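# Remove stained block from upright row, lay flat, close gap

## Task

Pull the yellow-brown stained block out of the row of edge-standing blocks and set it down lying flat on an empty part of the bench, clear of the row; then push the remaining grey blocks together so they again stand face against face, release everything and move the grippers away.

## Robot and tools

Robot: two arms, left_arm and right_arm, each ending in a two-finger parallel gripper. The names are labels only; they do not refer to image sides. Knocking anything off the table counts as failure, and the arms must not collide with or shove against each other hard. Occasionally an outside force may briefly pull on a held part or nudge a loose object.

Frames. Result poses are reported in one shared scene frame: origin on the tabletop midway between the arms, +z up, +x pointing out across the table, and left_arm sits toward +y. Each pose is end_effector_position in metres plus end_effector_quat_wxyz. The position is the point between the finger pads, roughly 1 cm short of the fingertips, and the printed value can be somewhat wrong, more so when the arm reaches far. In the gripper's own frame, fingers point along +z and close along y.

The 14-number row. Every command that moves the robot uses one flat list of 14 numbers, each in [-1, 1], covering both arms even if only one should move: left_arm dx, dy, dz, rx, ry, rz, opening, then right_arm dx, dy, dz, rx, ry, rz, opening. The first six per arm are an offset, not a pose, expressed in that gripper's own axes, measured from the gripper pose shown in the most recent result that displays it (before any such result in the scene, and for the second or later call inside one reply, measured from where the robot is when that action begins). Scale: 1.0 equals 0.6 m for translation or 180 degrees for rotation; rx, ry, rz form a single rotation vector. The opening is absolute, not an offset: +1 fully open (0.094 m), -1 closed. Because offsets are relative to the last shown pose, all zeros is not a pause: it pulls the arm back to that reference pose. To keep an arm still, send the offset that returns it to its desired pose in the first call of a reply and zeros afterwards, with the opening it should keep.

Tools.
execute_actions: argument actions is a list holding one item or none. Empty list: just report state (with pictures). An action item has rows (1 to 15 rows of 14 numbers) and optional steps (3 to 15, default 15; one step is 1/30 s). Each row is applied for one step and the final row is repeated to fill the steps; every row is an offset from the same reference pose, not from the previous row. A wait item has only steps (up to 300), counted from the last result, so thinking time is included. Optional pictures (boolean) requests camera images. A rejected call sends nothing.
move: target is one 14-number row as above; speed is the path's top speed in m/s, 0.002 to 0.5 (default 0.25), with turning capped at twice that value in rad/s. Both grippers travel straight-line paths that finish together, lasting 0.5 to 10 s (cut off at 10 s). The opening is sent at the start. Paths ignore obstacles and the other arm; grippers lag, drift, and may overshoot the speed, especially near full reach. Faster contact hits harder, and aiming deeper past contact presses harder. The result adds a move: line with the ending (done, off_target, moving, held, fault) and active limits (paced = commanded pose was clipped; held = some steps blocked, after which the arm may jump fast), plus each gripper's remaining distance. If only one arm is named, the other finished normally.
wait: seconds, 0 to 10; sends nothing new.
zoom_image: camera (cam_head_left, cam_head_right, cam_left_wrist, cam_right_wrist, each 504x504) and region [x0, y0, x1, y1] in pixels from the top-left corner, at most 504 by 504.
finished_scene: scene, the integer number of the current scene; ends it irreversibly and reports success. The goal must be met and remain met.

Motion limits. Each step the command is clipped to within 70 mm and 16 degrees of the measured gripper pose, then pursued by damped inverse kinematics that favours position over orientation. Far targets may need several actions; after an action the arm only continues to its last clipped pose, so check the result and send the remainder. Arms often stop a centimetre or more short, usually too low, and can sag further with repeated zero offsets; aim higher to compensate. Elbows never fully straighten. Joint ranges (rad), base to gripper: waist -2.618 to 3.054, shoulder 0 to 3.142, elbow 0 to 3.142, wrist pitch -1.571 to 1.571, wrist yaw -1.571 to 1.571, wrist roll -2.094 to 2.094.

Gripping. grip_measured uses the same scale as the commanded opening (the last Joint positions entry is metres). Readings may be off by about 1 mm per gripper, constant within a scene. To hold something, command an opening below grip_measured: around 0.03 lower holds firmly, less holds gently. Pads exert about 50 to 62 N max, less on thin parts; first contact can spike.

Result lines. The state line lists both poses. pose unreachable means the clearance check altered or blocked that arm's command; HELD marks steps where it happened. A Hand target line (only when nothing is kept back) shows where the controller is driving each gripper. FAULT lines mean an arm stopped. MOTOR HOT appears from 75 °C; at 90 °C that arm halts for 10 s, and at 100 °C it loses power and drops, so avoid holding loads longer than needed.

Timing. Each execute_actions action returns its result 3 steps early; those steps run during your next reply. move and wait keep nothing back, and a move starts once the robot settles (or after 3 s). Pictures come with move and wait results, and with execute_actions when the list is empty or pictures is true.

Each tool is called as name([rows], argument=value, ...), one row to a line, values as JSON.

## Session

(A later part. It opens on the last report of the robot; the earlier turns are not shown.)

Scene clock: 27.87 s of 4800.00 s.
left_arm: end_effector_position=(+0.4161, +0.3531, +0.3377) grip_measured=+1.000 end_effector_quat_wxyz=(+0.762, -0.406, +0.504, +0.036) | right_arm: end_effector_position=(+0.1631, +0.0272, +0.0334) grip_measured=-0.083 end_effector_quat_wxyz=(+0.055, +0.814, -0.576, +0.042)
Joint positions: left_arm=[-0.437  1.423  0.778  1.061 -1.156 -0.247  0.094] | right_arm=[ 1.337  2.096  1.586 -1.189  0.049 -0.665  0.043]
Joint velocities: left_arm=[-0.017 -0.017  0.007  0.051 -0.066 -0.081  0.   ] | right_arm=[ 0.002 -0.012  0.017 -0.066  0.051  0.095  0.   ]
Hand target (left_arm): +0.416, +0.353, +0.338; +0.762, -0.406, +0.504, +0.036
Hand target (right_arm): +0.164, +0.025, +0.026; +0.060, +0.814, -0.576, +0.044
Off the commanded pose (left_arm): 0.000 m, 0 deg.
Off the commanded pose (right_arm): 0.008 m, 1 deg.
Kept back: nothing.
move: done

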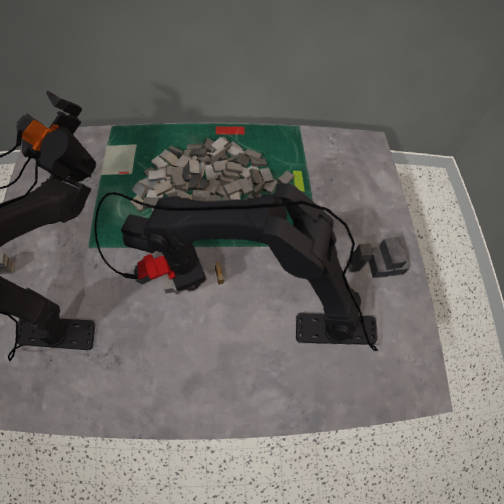

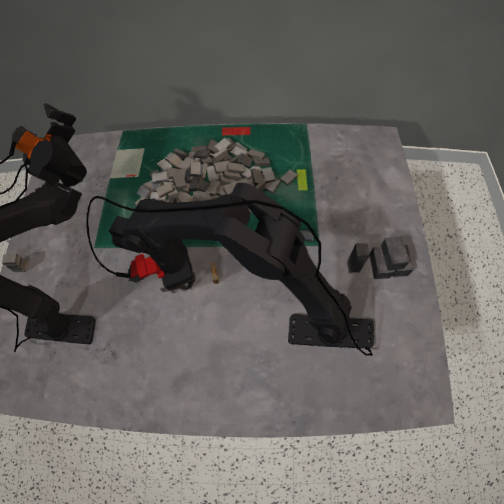

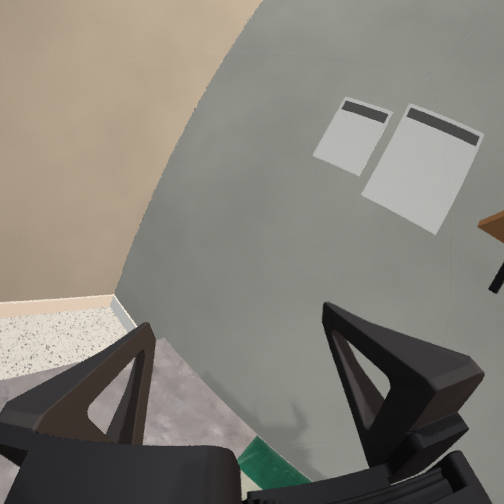

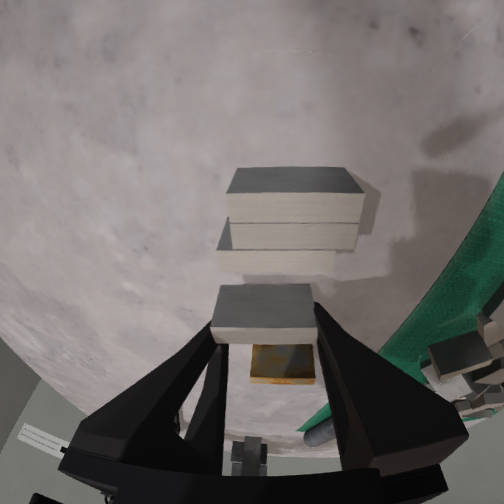

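move(target=[0,0,0,0,0,0,1,0,0,0.015,0.013,-0.048,0,-0.15], speed=0.06)

move(target=[0,0,0,0,0,0,1,-0.01,-0.005,0.022,0,0,0,-0.15], speed=0.05)

Scene clock: 29.87 s of 4800.00 s.
left_arm: end_effector_position=(+0.4161, +0.3531, +0.3377) grip_measured=+1.000 end_effector_quat_wxyz=(+0.762, -0.406, +0.504, +0.036) | right_arm: end_effector_position=(+0.1617, +0.0252, +0.0190) grip_measured=-0.083 end_effector_quat_wxyz=(+0.007, +0.816, -0.578, +0.001)
Joint positions: left_arm=[-0.437  1.423  0.778  1.061 -1.156 -0.247  0.094] | right_arm=[ 1.314  1.999  1.388 -0.973 -0.001 -0.69   0.043]
Joint velocities: left_arm=[ 0.002 -0.017  0.012 -0.022 -0.007 -0.051  0.   ] | right_arm=[-0.017 -0.002 -0.022 -0.007 -0.022  0.007 -0.   ]
Hand target (left_arm): +0.416, +0.353, +0.338; +0.762, -0.406, +0.504, +0.036
Hand target (right_arm): +0.163, +0.026, +0.024; -0.004, +0.816, -0.579, -0.008
Off the commanded pose (left_arm): 0.000 m, 0 deg.
Off the commanded pose (right_arm): 0.006 m, 2 deg.
Kept back: nothing.
move: done

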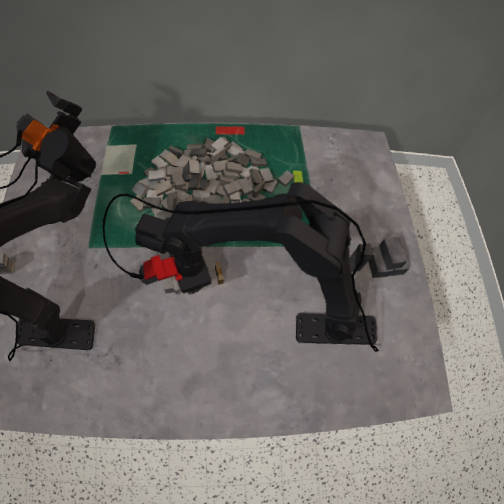

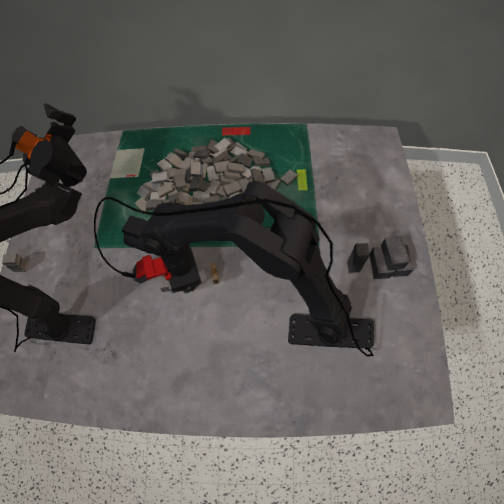

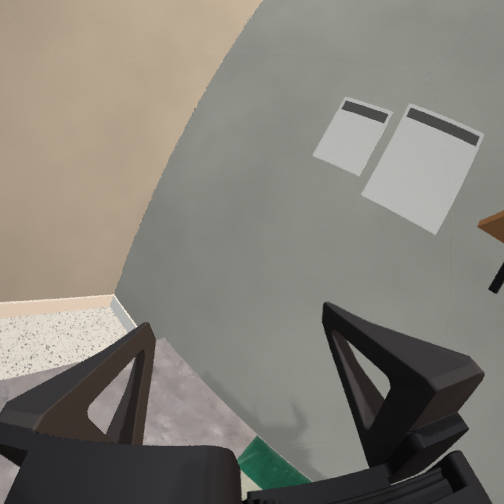

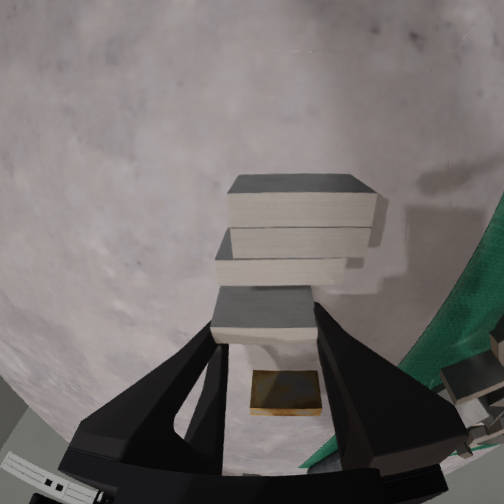

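Scene clock: 30.57 s of 4800.00 s.
left_arm: end_effector_position=(+0.4161, +0.3531, +0.3377) grip_measured=+1.000 end_effector_quat_wxyz=(+0.762, -0.406, +0.504, +0.036) | right_arm: end_effector_position=(+0.1619, +0.0258, +0.0176) grip_measured=-0.083 end_effector_quat_wxyz=(+0.007, +0.816, -0.578, +0.001)
Joint positions: left_arm=[-0.437  1.423  0.778  1.061 -1.156 -0.247  0.094] | right_arm=[ 1.314  2.003  1.388 -0.969 -0.001 -0.69   0.043]
Joint velocities: left_arm=[ 0.017  0.012 -0.022  0.007 -0.022 -0.037  0.   ] | right_arm=[-0.012 -0.002 -0.007 -0.051  0.007  0.022  0.001]
Hand target (left_arm): +0.416, +0.353, +0.338; +0.762, -0.406, +0.504, +0.036
Hand target (right_arm): +0.162, +0.031, +0.006; +0.007, +0.816, -0.578, +0.001
Off the commanded pose (left_arm): 0.000 m, 0 deg.
Off the commanded pose (right_arm): 0.013 m, 0 deg.
Kept back: nothing.
move: off_target (right_arm)

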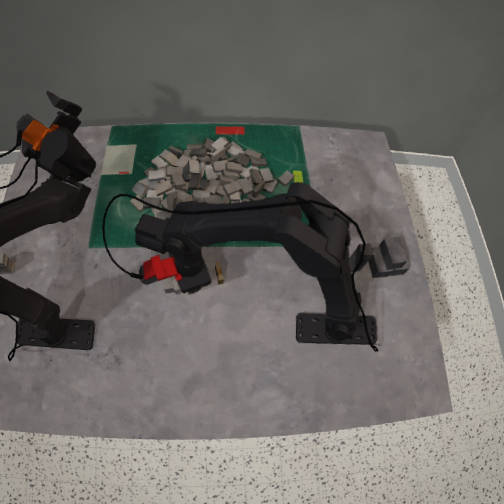

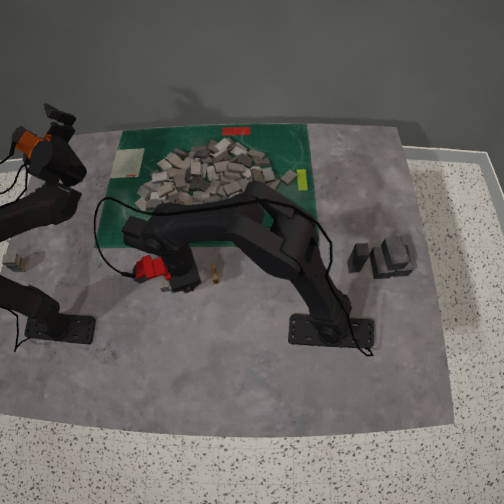

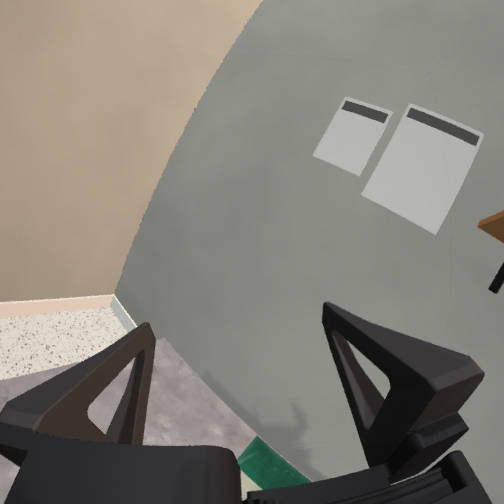

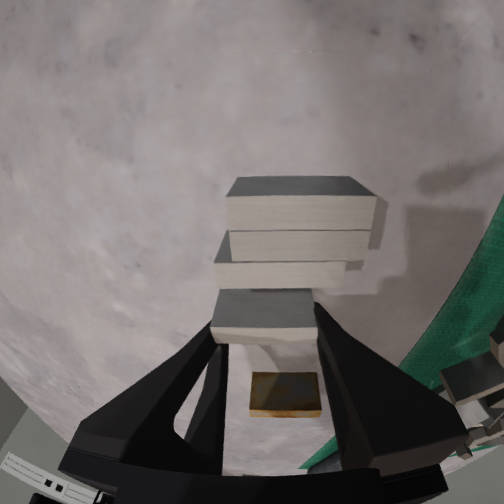

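move(target=[0,0,0,0,0,0,1,-0.04,-0.012,-0.006,0,0,0,-0.15], speed=0.04)

Scene clock: 31.67 s of 4800.00 s.
left_arm: end_effector_position=(+0.4161, +0.3531, +0.3377) grip_measured=+1.000 end_effector_quat_wxyz=(+0.762, -0.406, +0.504, +0.036) | right_arm: end_effector_position=(+0.1624, +0.0444, +0.0190) grip_measured=-0.083 end_effector_quat_wxyz=(+0.008, +0.815, -0.579, +0.002)
Joint positions: left_arm=[-0.437  1.423  0.778  1.061 -1.156 -0.247  0.094] | right_arm=[ 1.331  2.067  1.49  -1.01  -0.    -0.672  0.043]
Joint velocities: left_arm=[ 0.002 -0.002 -0.007 -0.007  0.007  0.007  0.   ] | right_arm=[-0.002 -0.012 -0.022  0.022  0.022  0.022 -0.001]
Hand target (left_arm): +0.416, +0.353, +0.338; +0.762, -0.406, +0.504, +0.036
Hand target (right_arm): +0.160, +0.051, +0.021; +0.006, +0.816, -0.578, +0.001
Off the commanded pose (left_arm): 0.000 m, 0 deg.
Off the commanded pose (right_arm): 0.007 m, 0 deg.
Kept back: nothing.
move: done

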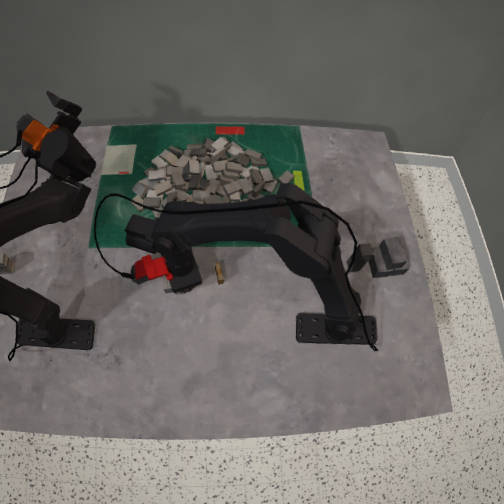

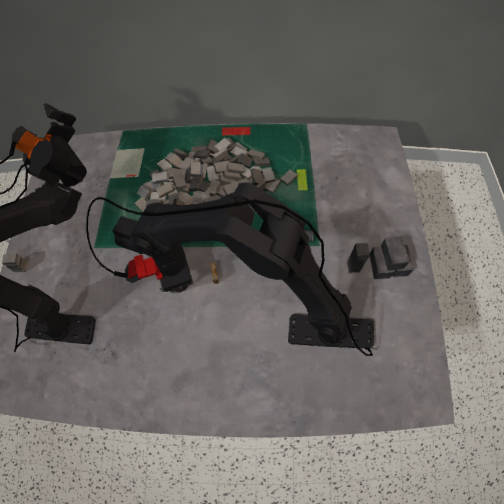

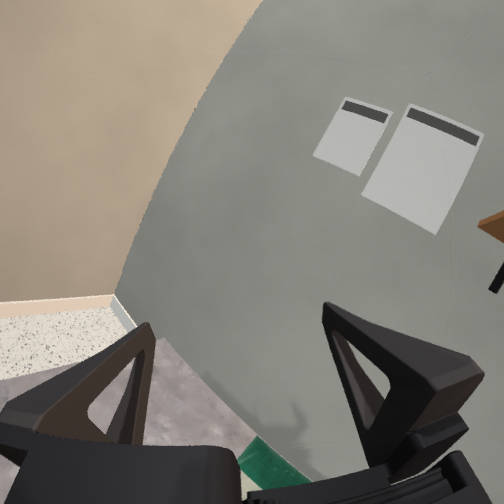

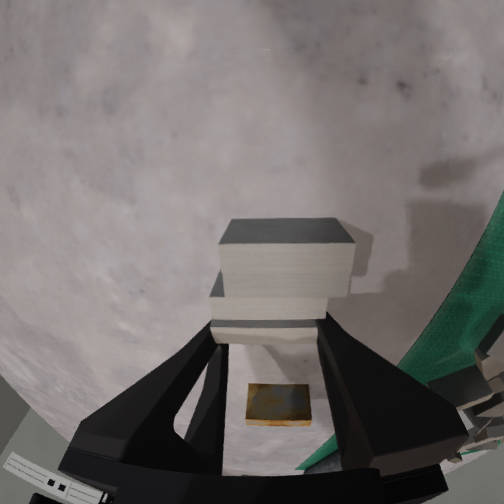

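move(target=[0,0,0,0,0,0,1,-0.022,0,0,0,0,0,-0.15], speed=0.03)

move(target=[0,0,0,0,0,0,1,0,-0.006,0,0,0,0,0.4])

move(target=[0,0,0,0,0,0,1,-0.035,-0.012,-0.004,0,0,0,0.4], speed=0.05)

Scene clock: 32.60 s of 4800.00 s.
left_arm: end_effector_position=(+0.4161, +0.3531, +0.3377) grip_measured=+1.000 end_effector_quat_wxyz=(+0.762, -0.406, +0.504, +0.036) | right_arm: end_effector_position=(+0.1617, +0.0468, +0.0187) grip_measured=-0.083 end_effector_quat_wxyz=(+0.013, +0.814, -0.581, +0.009)
Joint positions: left_arm=[-0.437  1.423  0.778  1.061 -1.156 -0.247  0.094] | right_arm=[ 1.339  2.086  1.518 -1.032  0.011 -0.658  0.043]
Joint velocities: left_arm=[ 0.002  0.012  0.002  0.051 -0.051  0.007  0.   ] | right_arm=[-0.012  0.017  0.002 -0.081  0.066  0.037 -0.   ]
Hand target (left_arm): +0.416, +0.353, +0.338; +0.762, -0.406, +0.504, +0.036
Hand target (right_arm): +0.158, +0.057, +0.019; +0.007, +0.815, -0.579, +0.002
Off the commanded pose (left_arm): 0.000 m, 0 deg.
Off the commanded pose (right_arm): 0.011 m, 1 deg.
Kept back: nothing.
move: off_target (right_arm)

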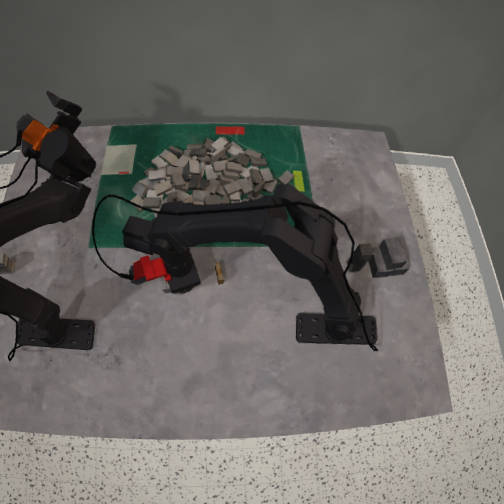

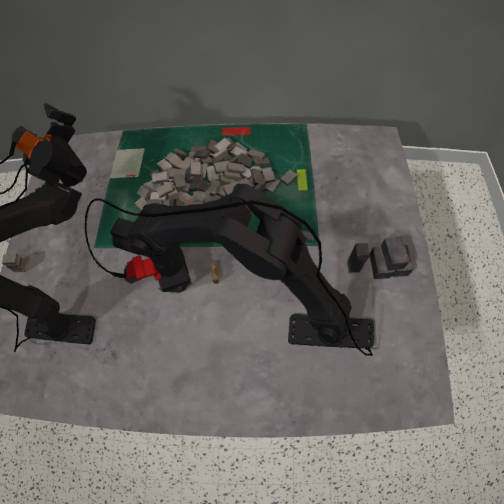

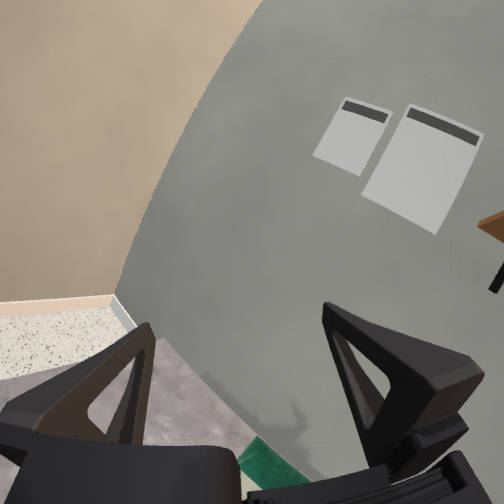

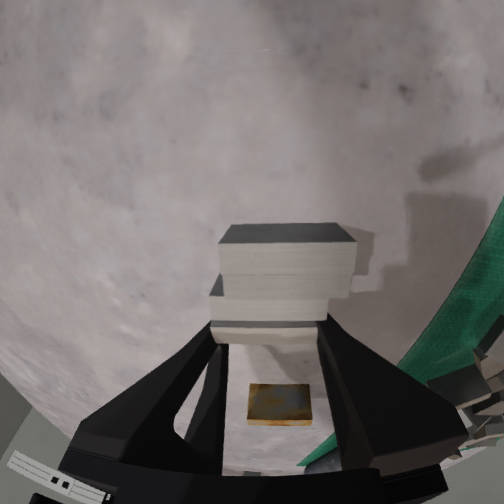

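Scene clock: 33.30 s of 4800.00 s.
left_arm: end_effector_position=(+0.4161, +0.3531, +0.3377) grip_measured=+1.000 end_effector_quat_wxyz=(+0.762, -0.406, +0.504, +0.036) | right_arm: end_effector_position=(+0.1616, +0.0465, +0.0185) grip_measured=+0.398 end_effector_quat_wxyz=(+0.013, +0.814, -0.581, +0.010)
Joint positions: left_arm=[-0.437  1.423  0.778  1.061 -1.156 -0.247  0.094] | right_arm=[ 1.339  2.087  1.518 -1.033  0.011 -0.658  0.066]
Joint velocities: left_arm=[-0.002  0.012 -0.002 -0.007  0.022 -0.037  0.   ] | right_arm=[-0.012  0.002  0.002 -0.007  0.022 -0.022 -0.   ]
Hand target (left_arm): +0.416, +0.353, +0.338; +0.762, -0.406, +0.504, +0.036
Hand target (right_arm): +0.165, +0.048, +0.018; +0.013, +0.814, -0.581, +0.009
Off the commanded pose (left_arm): 0.000 m, 0 deg.
Off the commanded pose (right_arm): 0.004 m, 0 deg.
Kept back: nothing.
move: done

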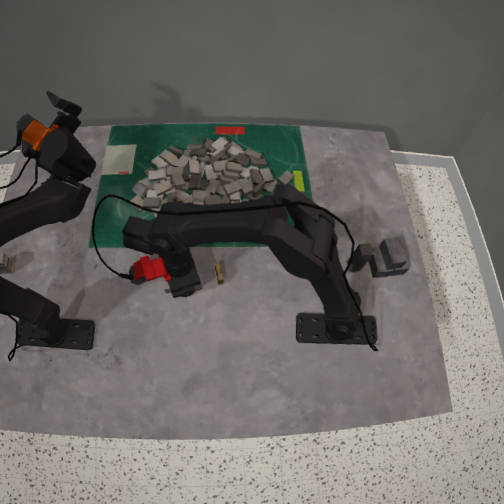

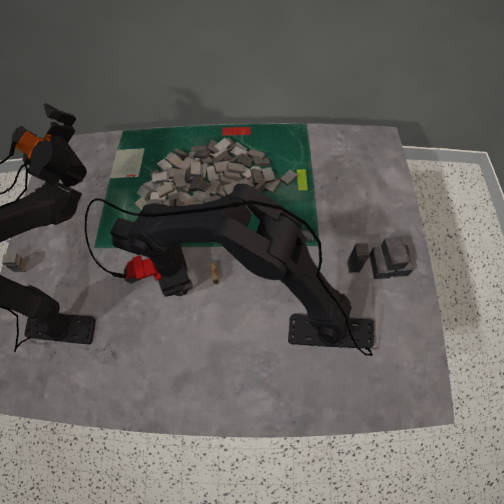

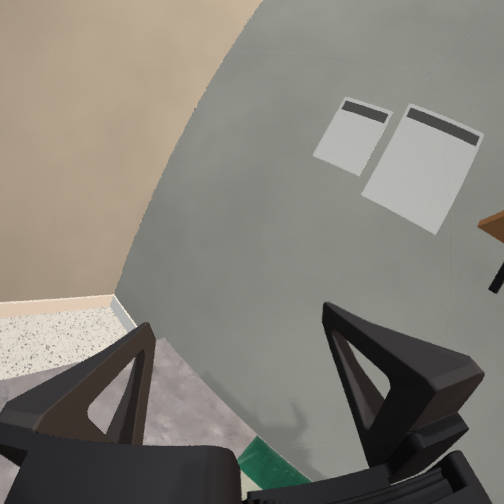

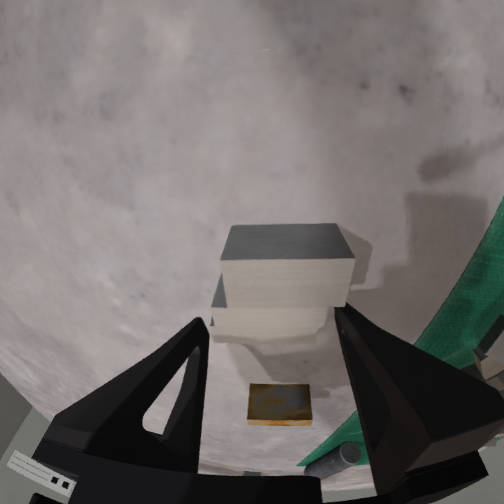

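Scene clock: 34.03 s of 4800.00 s.
left_arm: end_effector_position=(+0.4161, +0.3531, +0.3377) grip_measured=+1.000 end_effector_quat_wxyz=(+0.762, -0.406, +0.504, +0.036) | right_arm: end_effector_position=(+0.1638, +0.0665, +0.0203) grip_measured=+0.398 end_effector_quat_wxyz=(+0.007, +0.814, -0.581, +0.008)
Joint positions: left_arm=[-0.437  1.423  0.778  1.061 -1.156 -0.247  0.094] | right_arm=[ 1.35   2.146  1.619 -1.062  0.011 -0.648  0.066]
Joint velocities: left_arm=[ 0.002 -0.012  0.022  0.022  0.007 -0.037  0.   ] | right_arm=[-0.002  0.002  0.002 -0.051 -0.022 -0.022 -0.   ]
Hand target (left_arm): +0.416, +0.353, +0.338; +0.762, -0.406, +0.504, +0.036
Hand target (right_arm): +0.161, +0.069, +0.021; +0.012, +0.814, -0.581, +0.009
Off the commanded pose (left_arm): 0.000 m, 0 deg.
Off the commanded pose (right_arm): 0.003 m, 1 deg.
Kept back: nothing.
move: done

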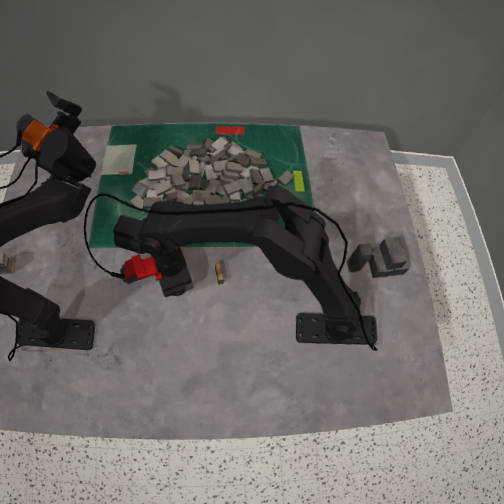

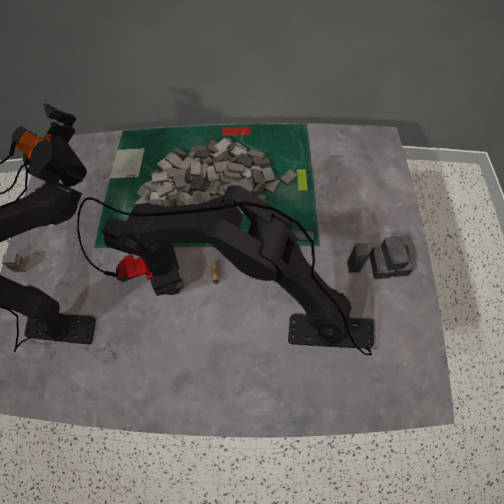

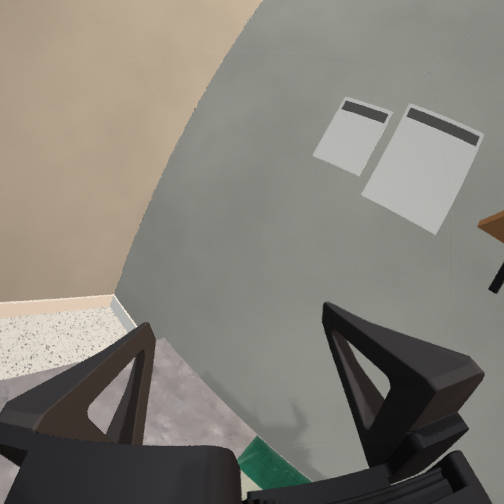

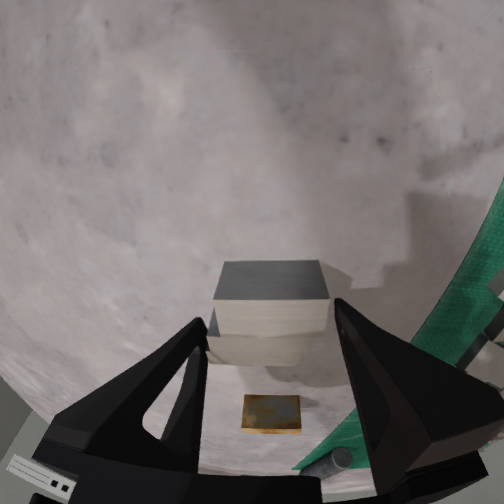

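Squeeze to align, reopen, lift.

move(target=[0,0,0,0,0,0,1,0,0,0,0,0,0,-0.1])

move(target=[0,0,0,0,0,0,1,0,0,0,0,0,0,0.4])

move(target=[0,0,0,0,0,0,1,0,0,-0.15,0,0,0,0.4], speed=0.12)

Scene clock: 34.97 s of 4800.00 s.
left_arm: end_effector_position=(+0.4161, +0.3531, +0.3377) grip_measured=+1.000 end_effector_quat_wxyz=(+0.762, -0.406, +0.504, +0.036) | right_arm: end_effector_position=(+0.1637, +0.0651, +0.0203) grip_measured=-0.071 end_effector_quat_wxyz=(+0.010, +0.814, -0.581, +0.010)
Joint positions: left_arm=[-0.437  1.423  0.778  1.061 -1.156 -0.247  0.094] | right_arm=[ 1.35   2.146  1.619 -1.068  0.013 -0.647  0.044]
Joint velocities: left_arm=[-0.002  0.017 -0.007 -0.007 -0.022  0.022  0.   ] | right_arm=[-0.007  0.002 -0.002 -0.022  0.066  0.007 -0.001]
Hand target (left_arm): +0.416, +0.353, +0.338; +0.762, -0.406, +0.504, +0.036
Hand target (right_arm): +0.164, +0.066, +0.020; +0.007, +0.814, -0.581, +0.008
Off the commanded pose (left_arm): 0.000 m, 0 deg.
Off the commanded pose (right_arm): 0.001 m, 0 deg.
Kept back: nothing.
move: done

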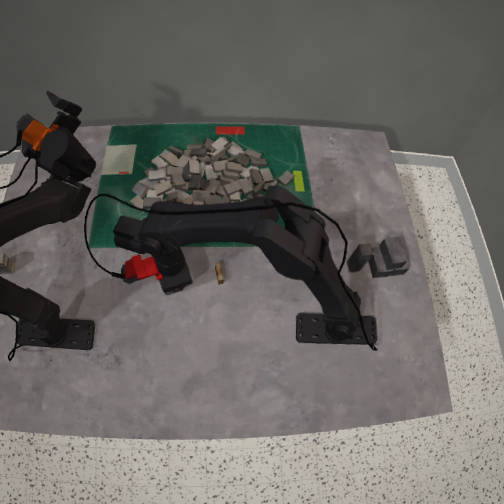

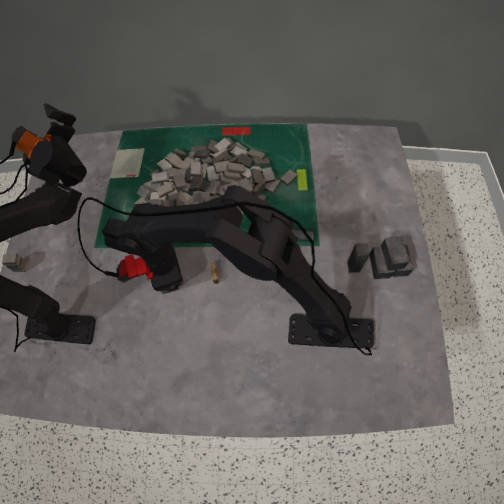

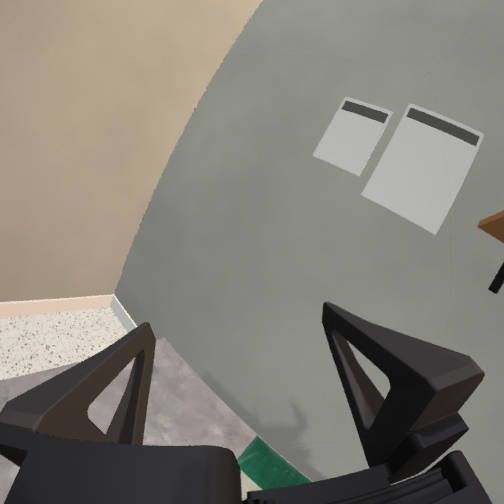

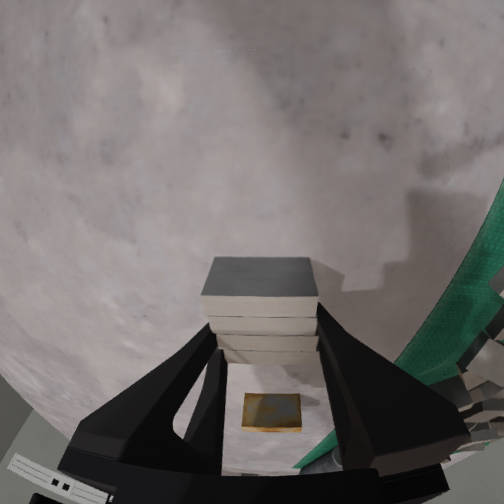

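Scene clock: 35.47 s of 4800.00 s.
left_arm: end_effector_position=(+0.4161, +0.3531, +0.3377) grip_measured=+1.000 end_effector_quat_wxyz=(+0.762, -0.406, +0.504, +0.036) | right_arm: end_effector_position=(+0.1637, +0.0651, +0.0203) grip_measured=+0.398 end_effector_quat_wxyz=(+0.010, +0.814, -0.581, +0.010)
Joint positions: left_arm=[-0.437  1.423  0.778  1.061 -1.156 -0.247  0.094] | right_arm=[ 1.35   2.146  1.619 -1.068  0.013 -0.647  0.066]
Joint velocities: left_arm=[-0.007 -0.012 -0.007  0.051  0.051 -0.066  0.   ] | right_arm=[-0.002  0.002 -0.002  0.051 -0.037  0.007  0.   ]
Hand target (left_arm): +0.416, +0.353, +0.338; +0.762, -0.406, +0.504, +0.036
Hand target (right_arm): +0.164, +0.065, +0.020; +0.010, +0.814, -0.581, +0.010
Off the commanded pose (left_arm): 0.000 m, 0 deg.
Off the commanded pose (right_arm): 0.000 m, 0 deg.
Kept back: nothing.
move: done

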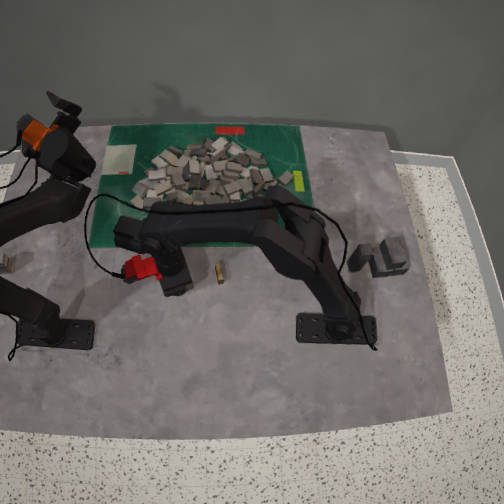

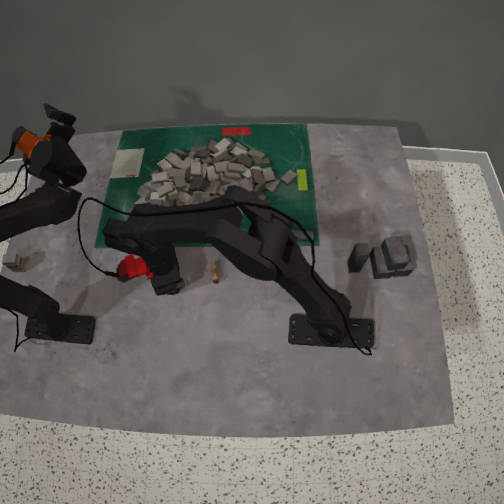

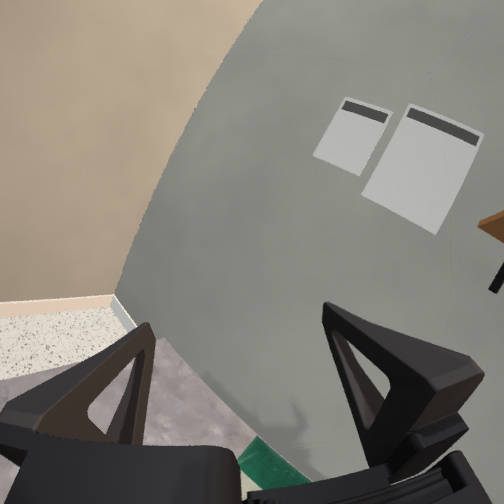

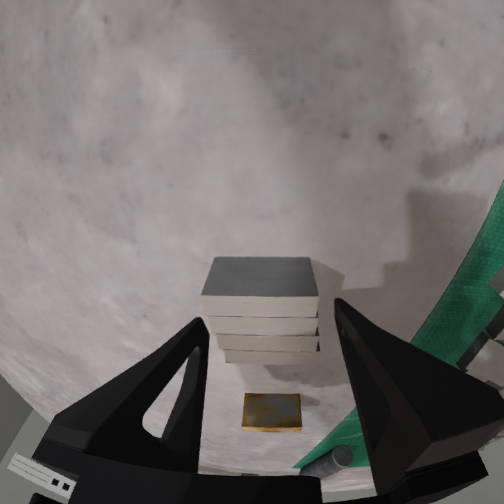

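Scene clock: 36.83 s of 4800.00 s.
left_arm: end_effector_position=(+0.4161, +0.3531, +0.3377) grip_measured=+1.000 end_effector_quat_wxyz=(+0.762, -0.406, +0.504, +0.036) | right_arm: end_effector_position=(+0.1638, +0.0652, +0.0992) grip_measured=+0.398 end_effector_quat_wxyz=(+0.019, +0.814, -0.581, +0.013)
Joint positions: left_arm=[-0.437  1.423  0.778  1.061 -1.156 -0.247  0.094] | right_arm=[ 1.35   2.123  1.9   -1.391  0.013 -0.647  0.066]
Joint velocities: left_arm=[ 0.002  0.002 -0.007  0.051 -0.037 -0.081  0.   ] | right_arm=[ 0.002  0.007 -0.007  0.037 -0.022  0.037 -0.001]
Hand target (left_arm): +0.416, +0.353, +0.338; +0.762, -0.406, +0.504, +0.036
Hand target (right_arm): +0.165, +0.067, +0.110; +0.009, +0.814, -0.581, +0.010
Off the commanded pose (left_arm): 0.000 m, 0 deg.
Off the commanded pose (right_arm): 0.011 m, 1 deg.
Kept back: nothing.
move: off_target (right_arm)

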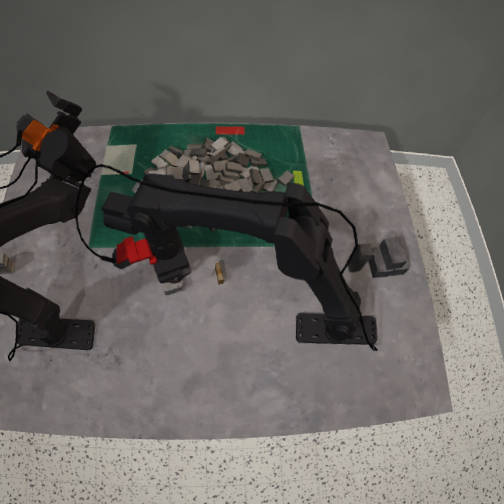

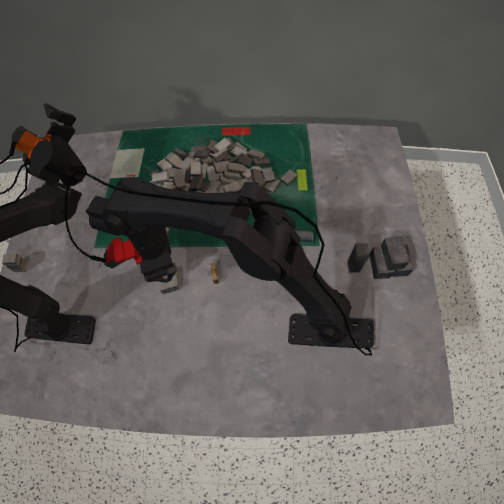

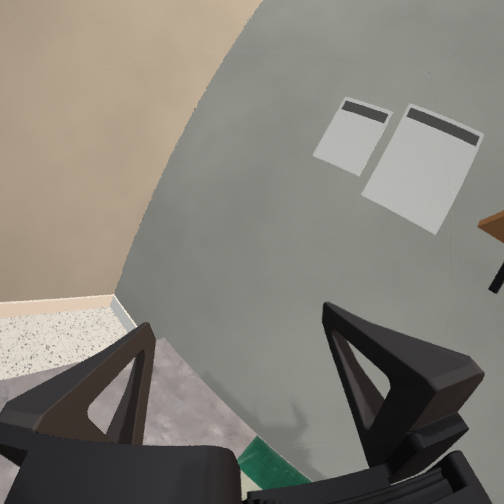

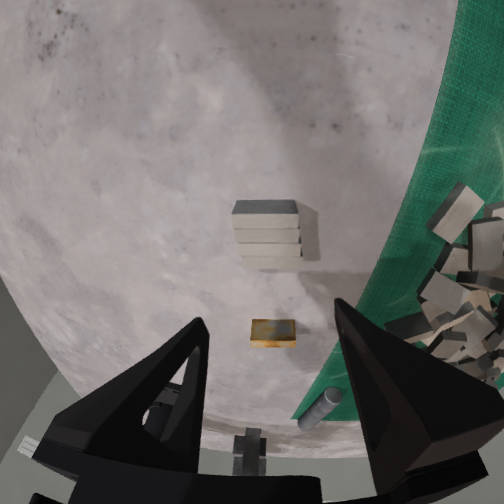

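move(target=[0,0,0,0,0,0,1,0.124,-0.003,0,0,0,0,-1])

move(target=[0,0,0,0,0,0,1,0,0,0.105,0,-0.01,0,-1], speed=0.12)

move(target=[0,0,0,0,0,0,1,0.1,-0.03,-0.012,0,0,0,-1], speed=0.05)

Scene clock: 38.00 s of 4800.00 s.
left_arm: end_effector_position=(+0.4161, +0.3531, +0.3377) grip_measured=+1.000 end_effector_quat_wxyz=(+0.762, -0.406, +0.504, +0.036) | right_arm: end_effector_position=(+0.1913, -0.0047, +0.1001) grip_measured=-0.986 end_effector_quat_wxyz=(+0.028, +0.810, -0.585, +0.016)
Joint positions: left_arm=[-0.437  1.423  0.778  1.061 -1.156 -0.247  0.094] | right_arm=[ 1.215  1.915  1.599 -1.316  0.021 -0.771  0.001]
Joint velocities: left_arm=[-0.007  0.002 -0.007  0.066  0.081 -0.037  0.   ] | right_arm=[ 0.007 -0.012  0.002 -0.022 -0.022  0.051  0.   ]
Hand target (left_arm): +0.416, +0.353, +0.338; +0.762, -0.406, +0.504, +0.036
Hand target (right_arm): +0.190, -0.005, +0.101; +0.021, +0.814, -0.581, +0.013
Off the commanded pose (left_arm): 0.000 m, 0 deg.
Off the commanded pose (right_arm): 0.003 m, 1 deg.
Kept back: nothing.
move: done

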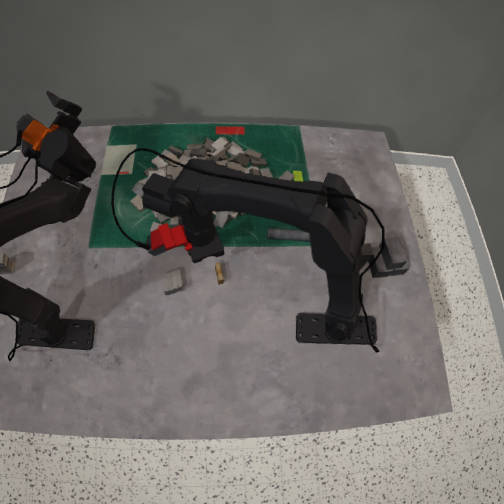

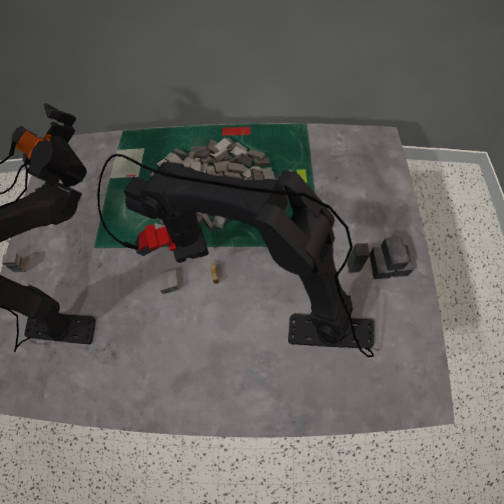

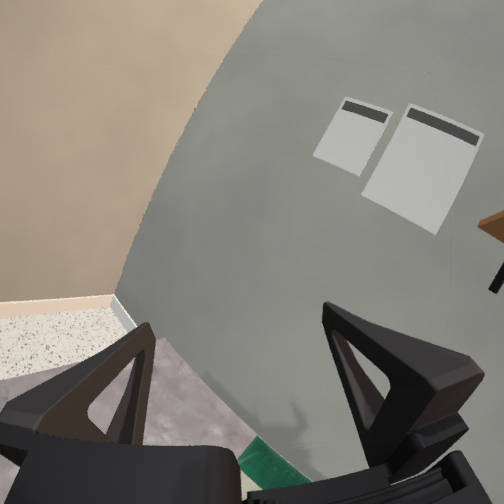

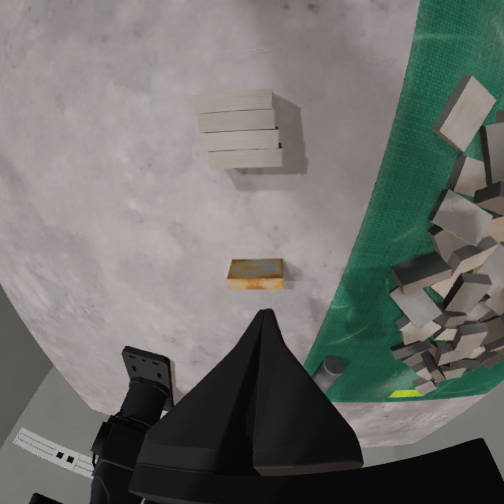

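Scene clock: 39.13 s of 4800.00 s.
left_arm: end_effector_position=(+0.4161, +0.3531, +0.3377) grip_measured=+1.000 end_effector_quat_wxyz=(+0.762, -0.406, +0.504, +0.036) | right_arm: end_effector_position=(+0.1890, -0.0057, +0.0449) grip_measured=-0.986 end_effector_quat_wxyz=(+0.012, +0.812, -0.584, +0.008)
Joint positions: left_arm=[-0.437  1.423  0.778  1.061 -1.156 -0.247  0.094] | right_arm=[ 1.215  1.915  1.378 -1.061  0.011 -0.775  0.001]
Joint velocities: left_arm=[ 0.007 -0.007  0.017 -0.022 -0.007  0.051  0.   ] | right_arm=[-0.002 -0.012 -0.012  0.022  0.007 -0.007 -0.001]
Hand target (left_arm): +0.416, +0.353, +0.338; +0.762, -0.406, +0.504, +0.036
Hand target (right_arm): +0.190, -0.009, +0.037; +0.020, +0.810, -0.586, +0.003
Off the commanded pose (left_arm): 0.000 m, 0 deg.
Off the commanded pose (right_arm): 0.008 m, 1 deg.
Kept back: nothing.
move: done

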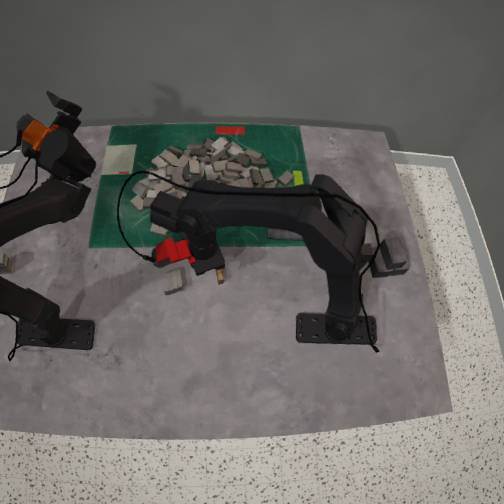

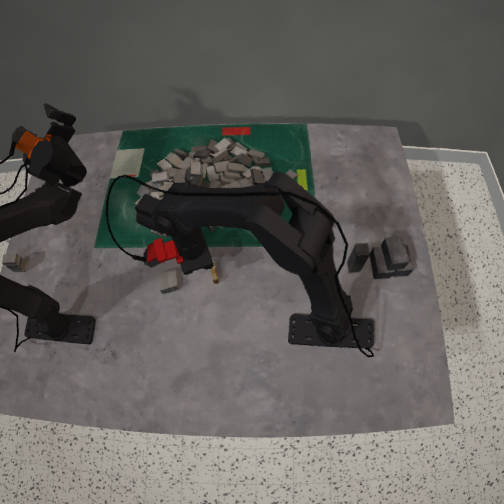

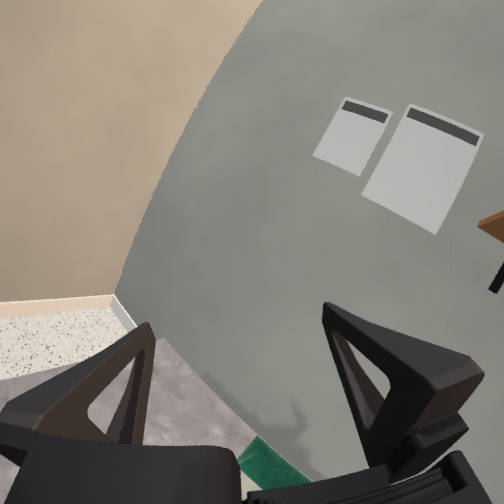

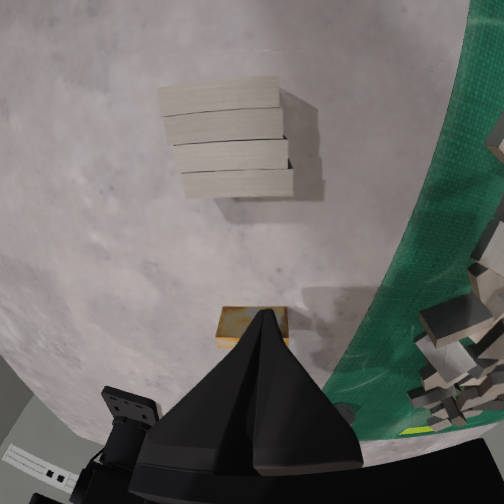

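Scene clock: 40.70 s of 4800.00 s.
left_arm: end_effector_position=(+0.4161, +0.3531, +0.3377) grip_measured=+1.000 end_effector_quat_wxyz=(+0.762, -0.406, +0.504, +0.036) | right_arm: end_effector_position=(+0.2264, -0.0510, +0.0500) grip_measured=-0.986 end_effector_quat_wxyz=(+0.015, +0.810, -0.586, +0.007)
Joint positions: left_arm=[-0.437  1.423  0.778  1.061 -1.156 -0.247  0.094] | right_arm=[ 1.05   1.84   1.299 -1.06   0.013 -0.935  0.001]
Joint velocities: left_arm=[ 0.017 -0.002  0.007 -0.022 -0.037  0.022  0.   ] | right_arm=[-0.007  0.002 -0.012 -0.007 -0.007 -0.066 -0.001]
Hand target (left_arm): +0.416, +0.353, +0.338; +0.762, -0.406, +0.504, +0.036
Hand target (right_arm): +0.225, -0.056, +0.052; +0.014, +0.812, -0.584, +0.007
Off the commanded pose (left_arm): 0.000 m, 0 deg.
Off the commanded pose (right_arm): 0.007 m, 0 deg.
Kept back: nothing.
move: done

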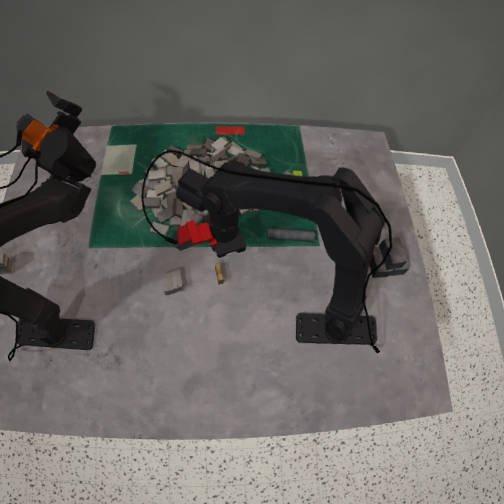

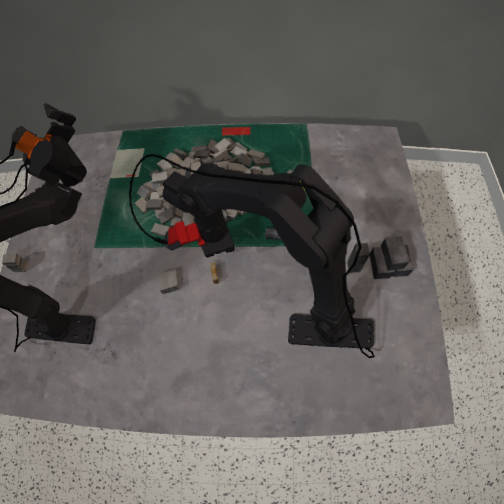

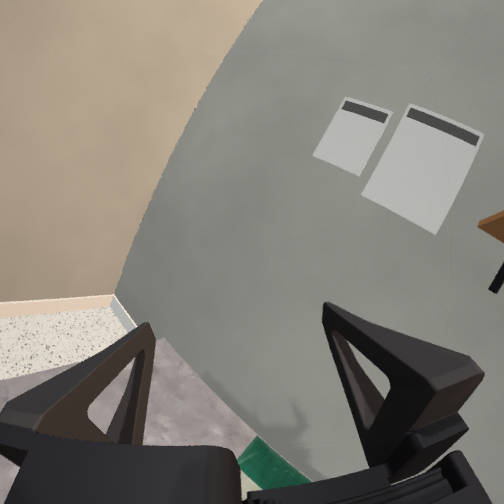

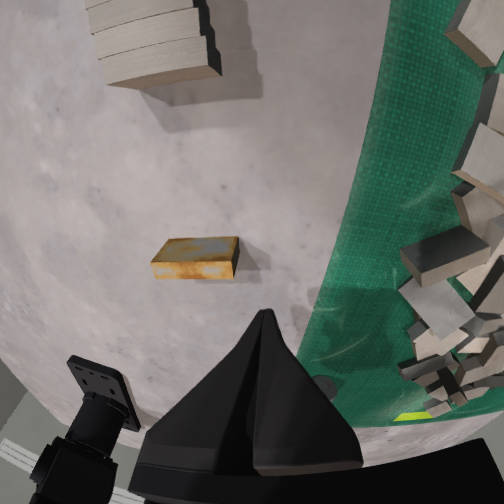

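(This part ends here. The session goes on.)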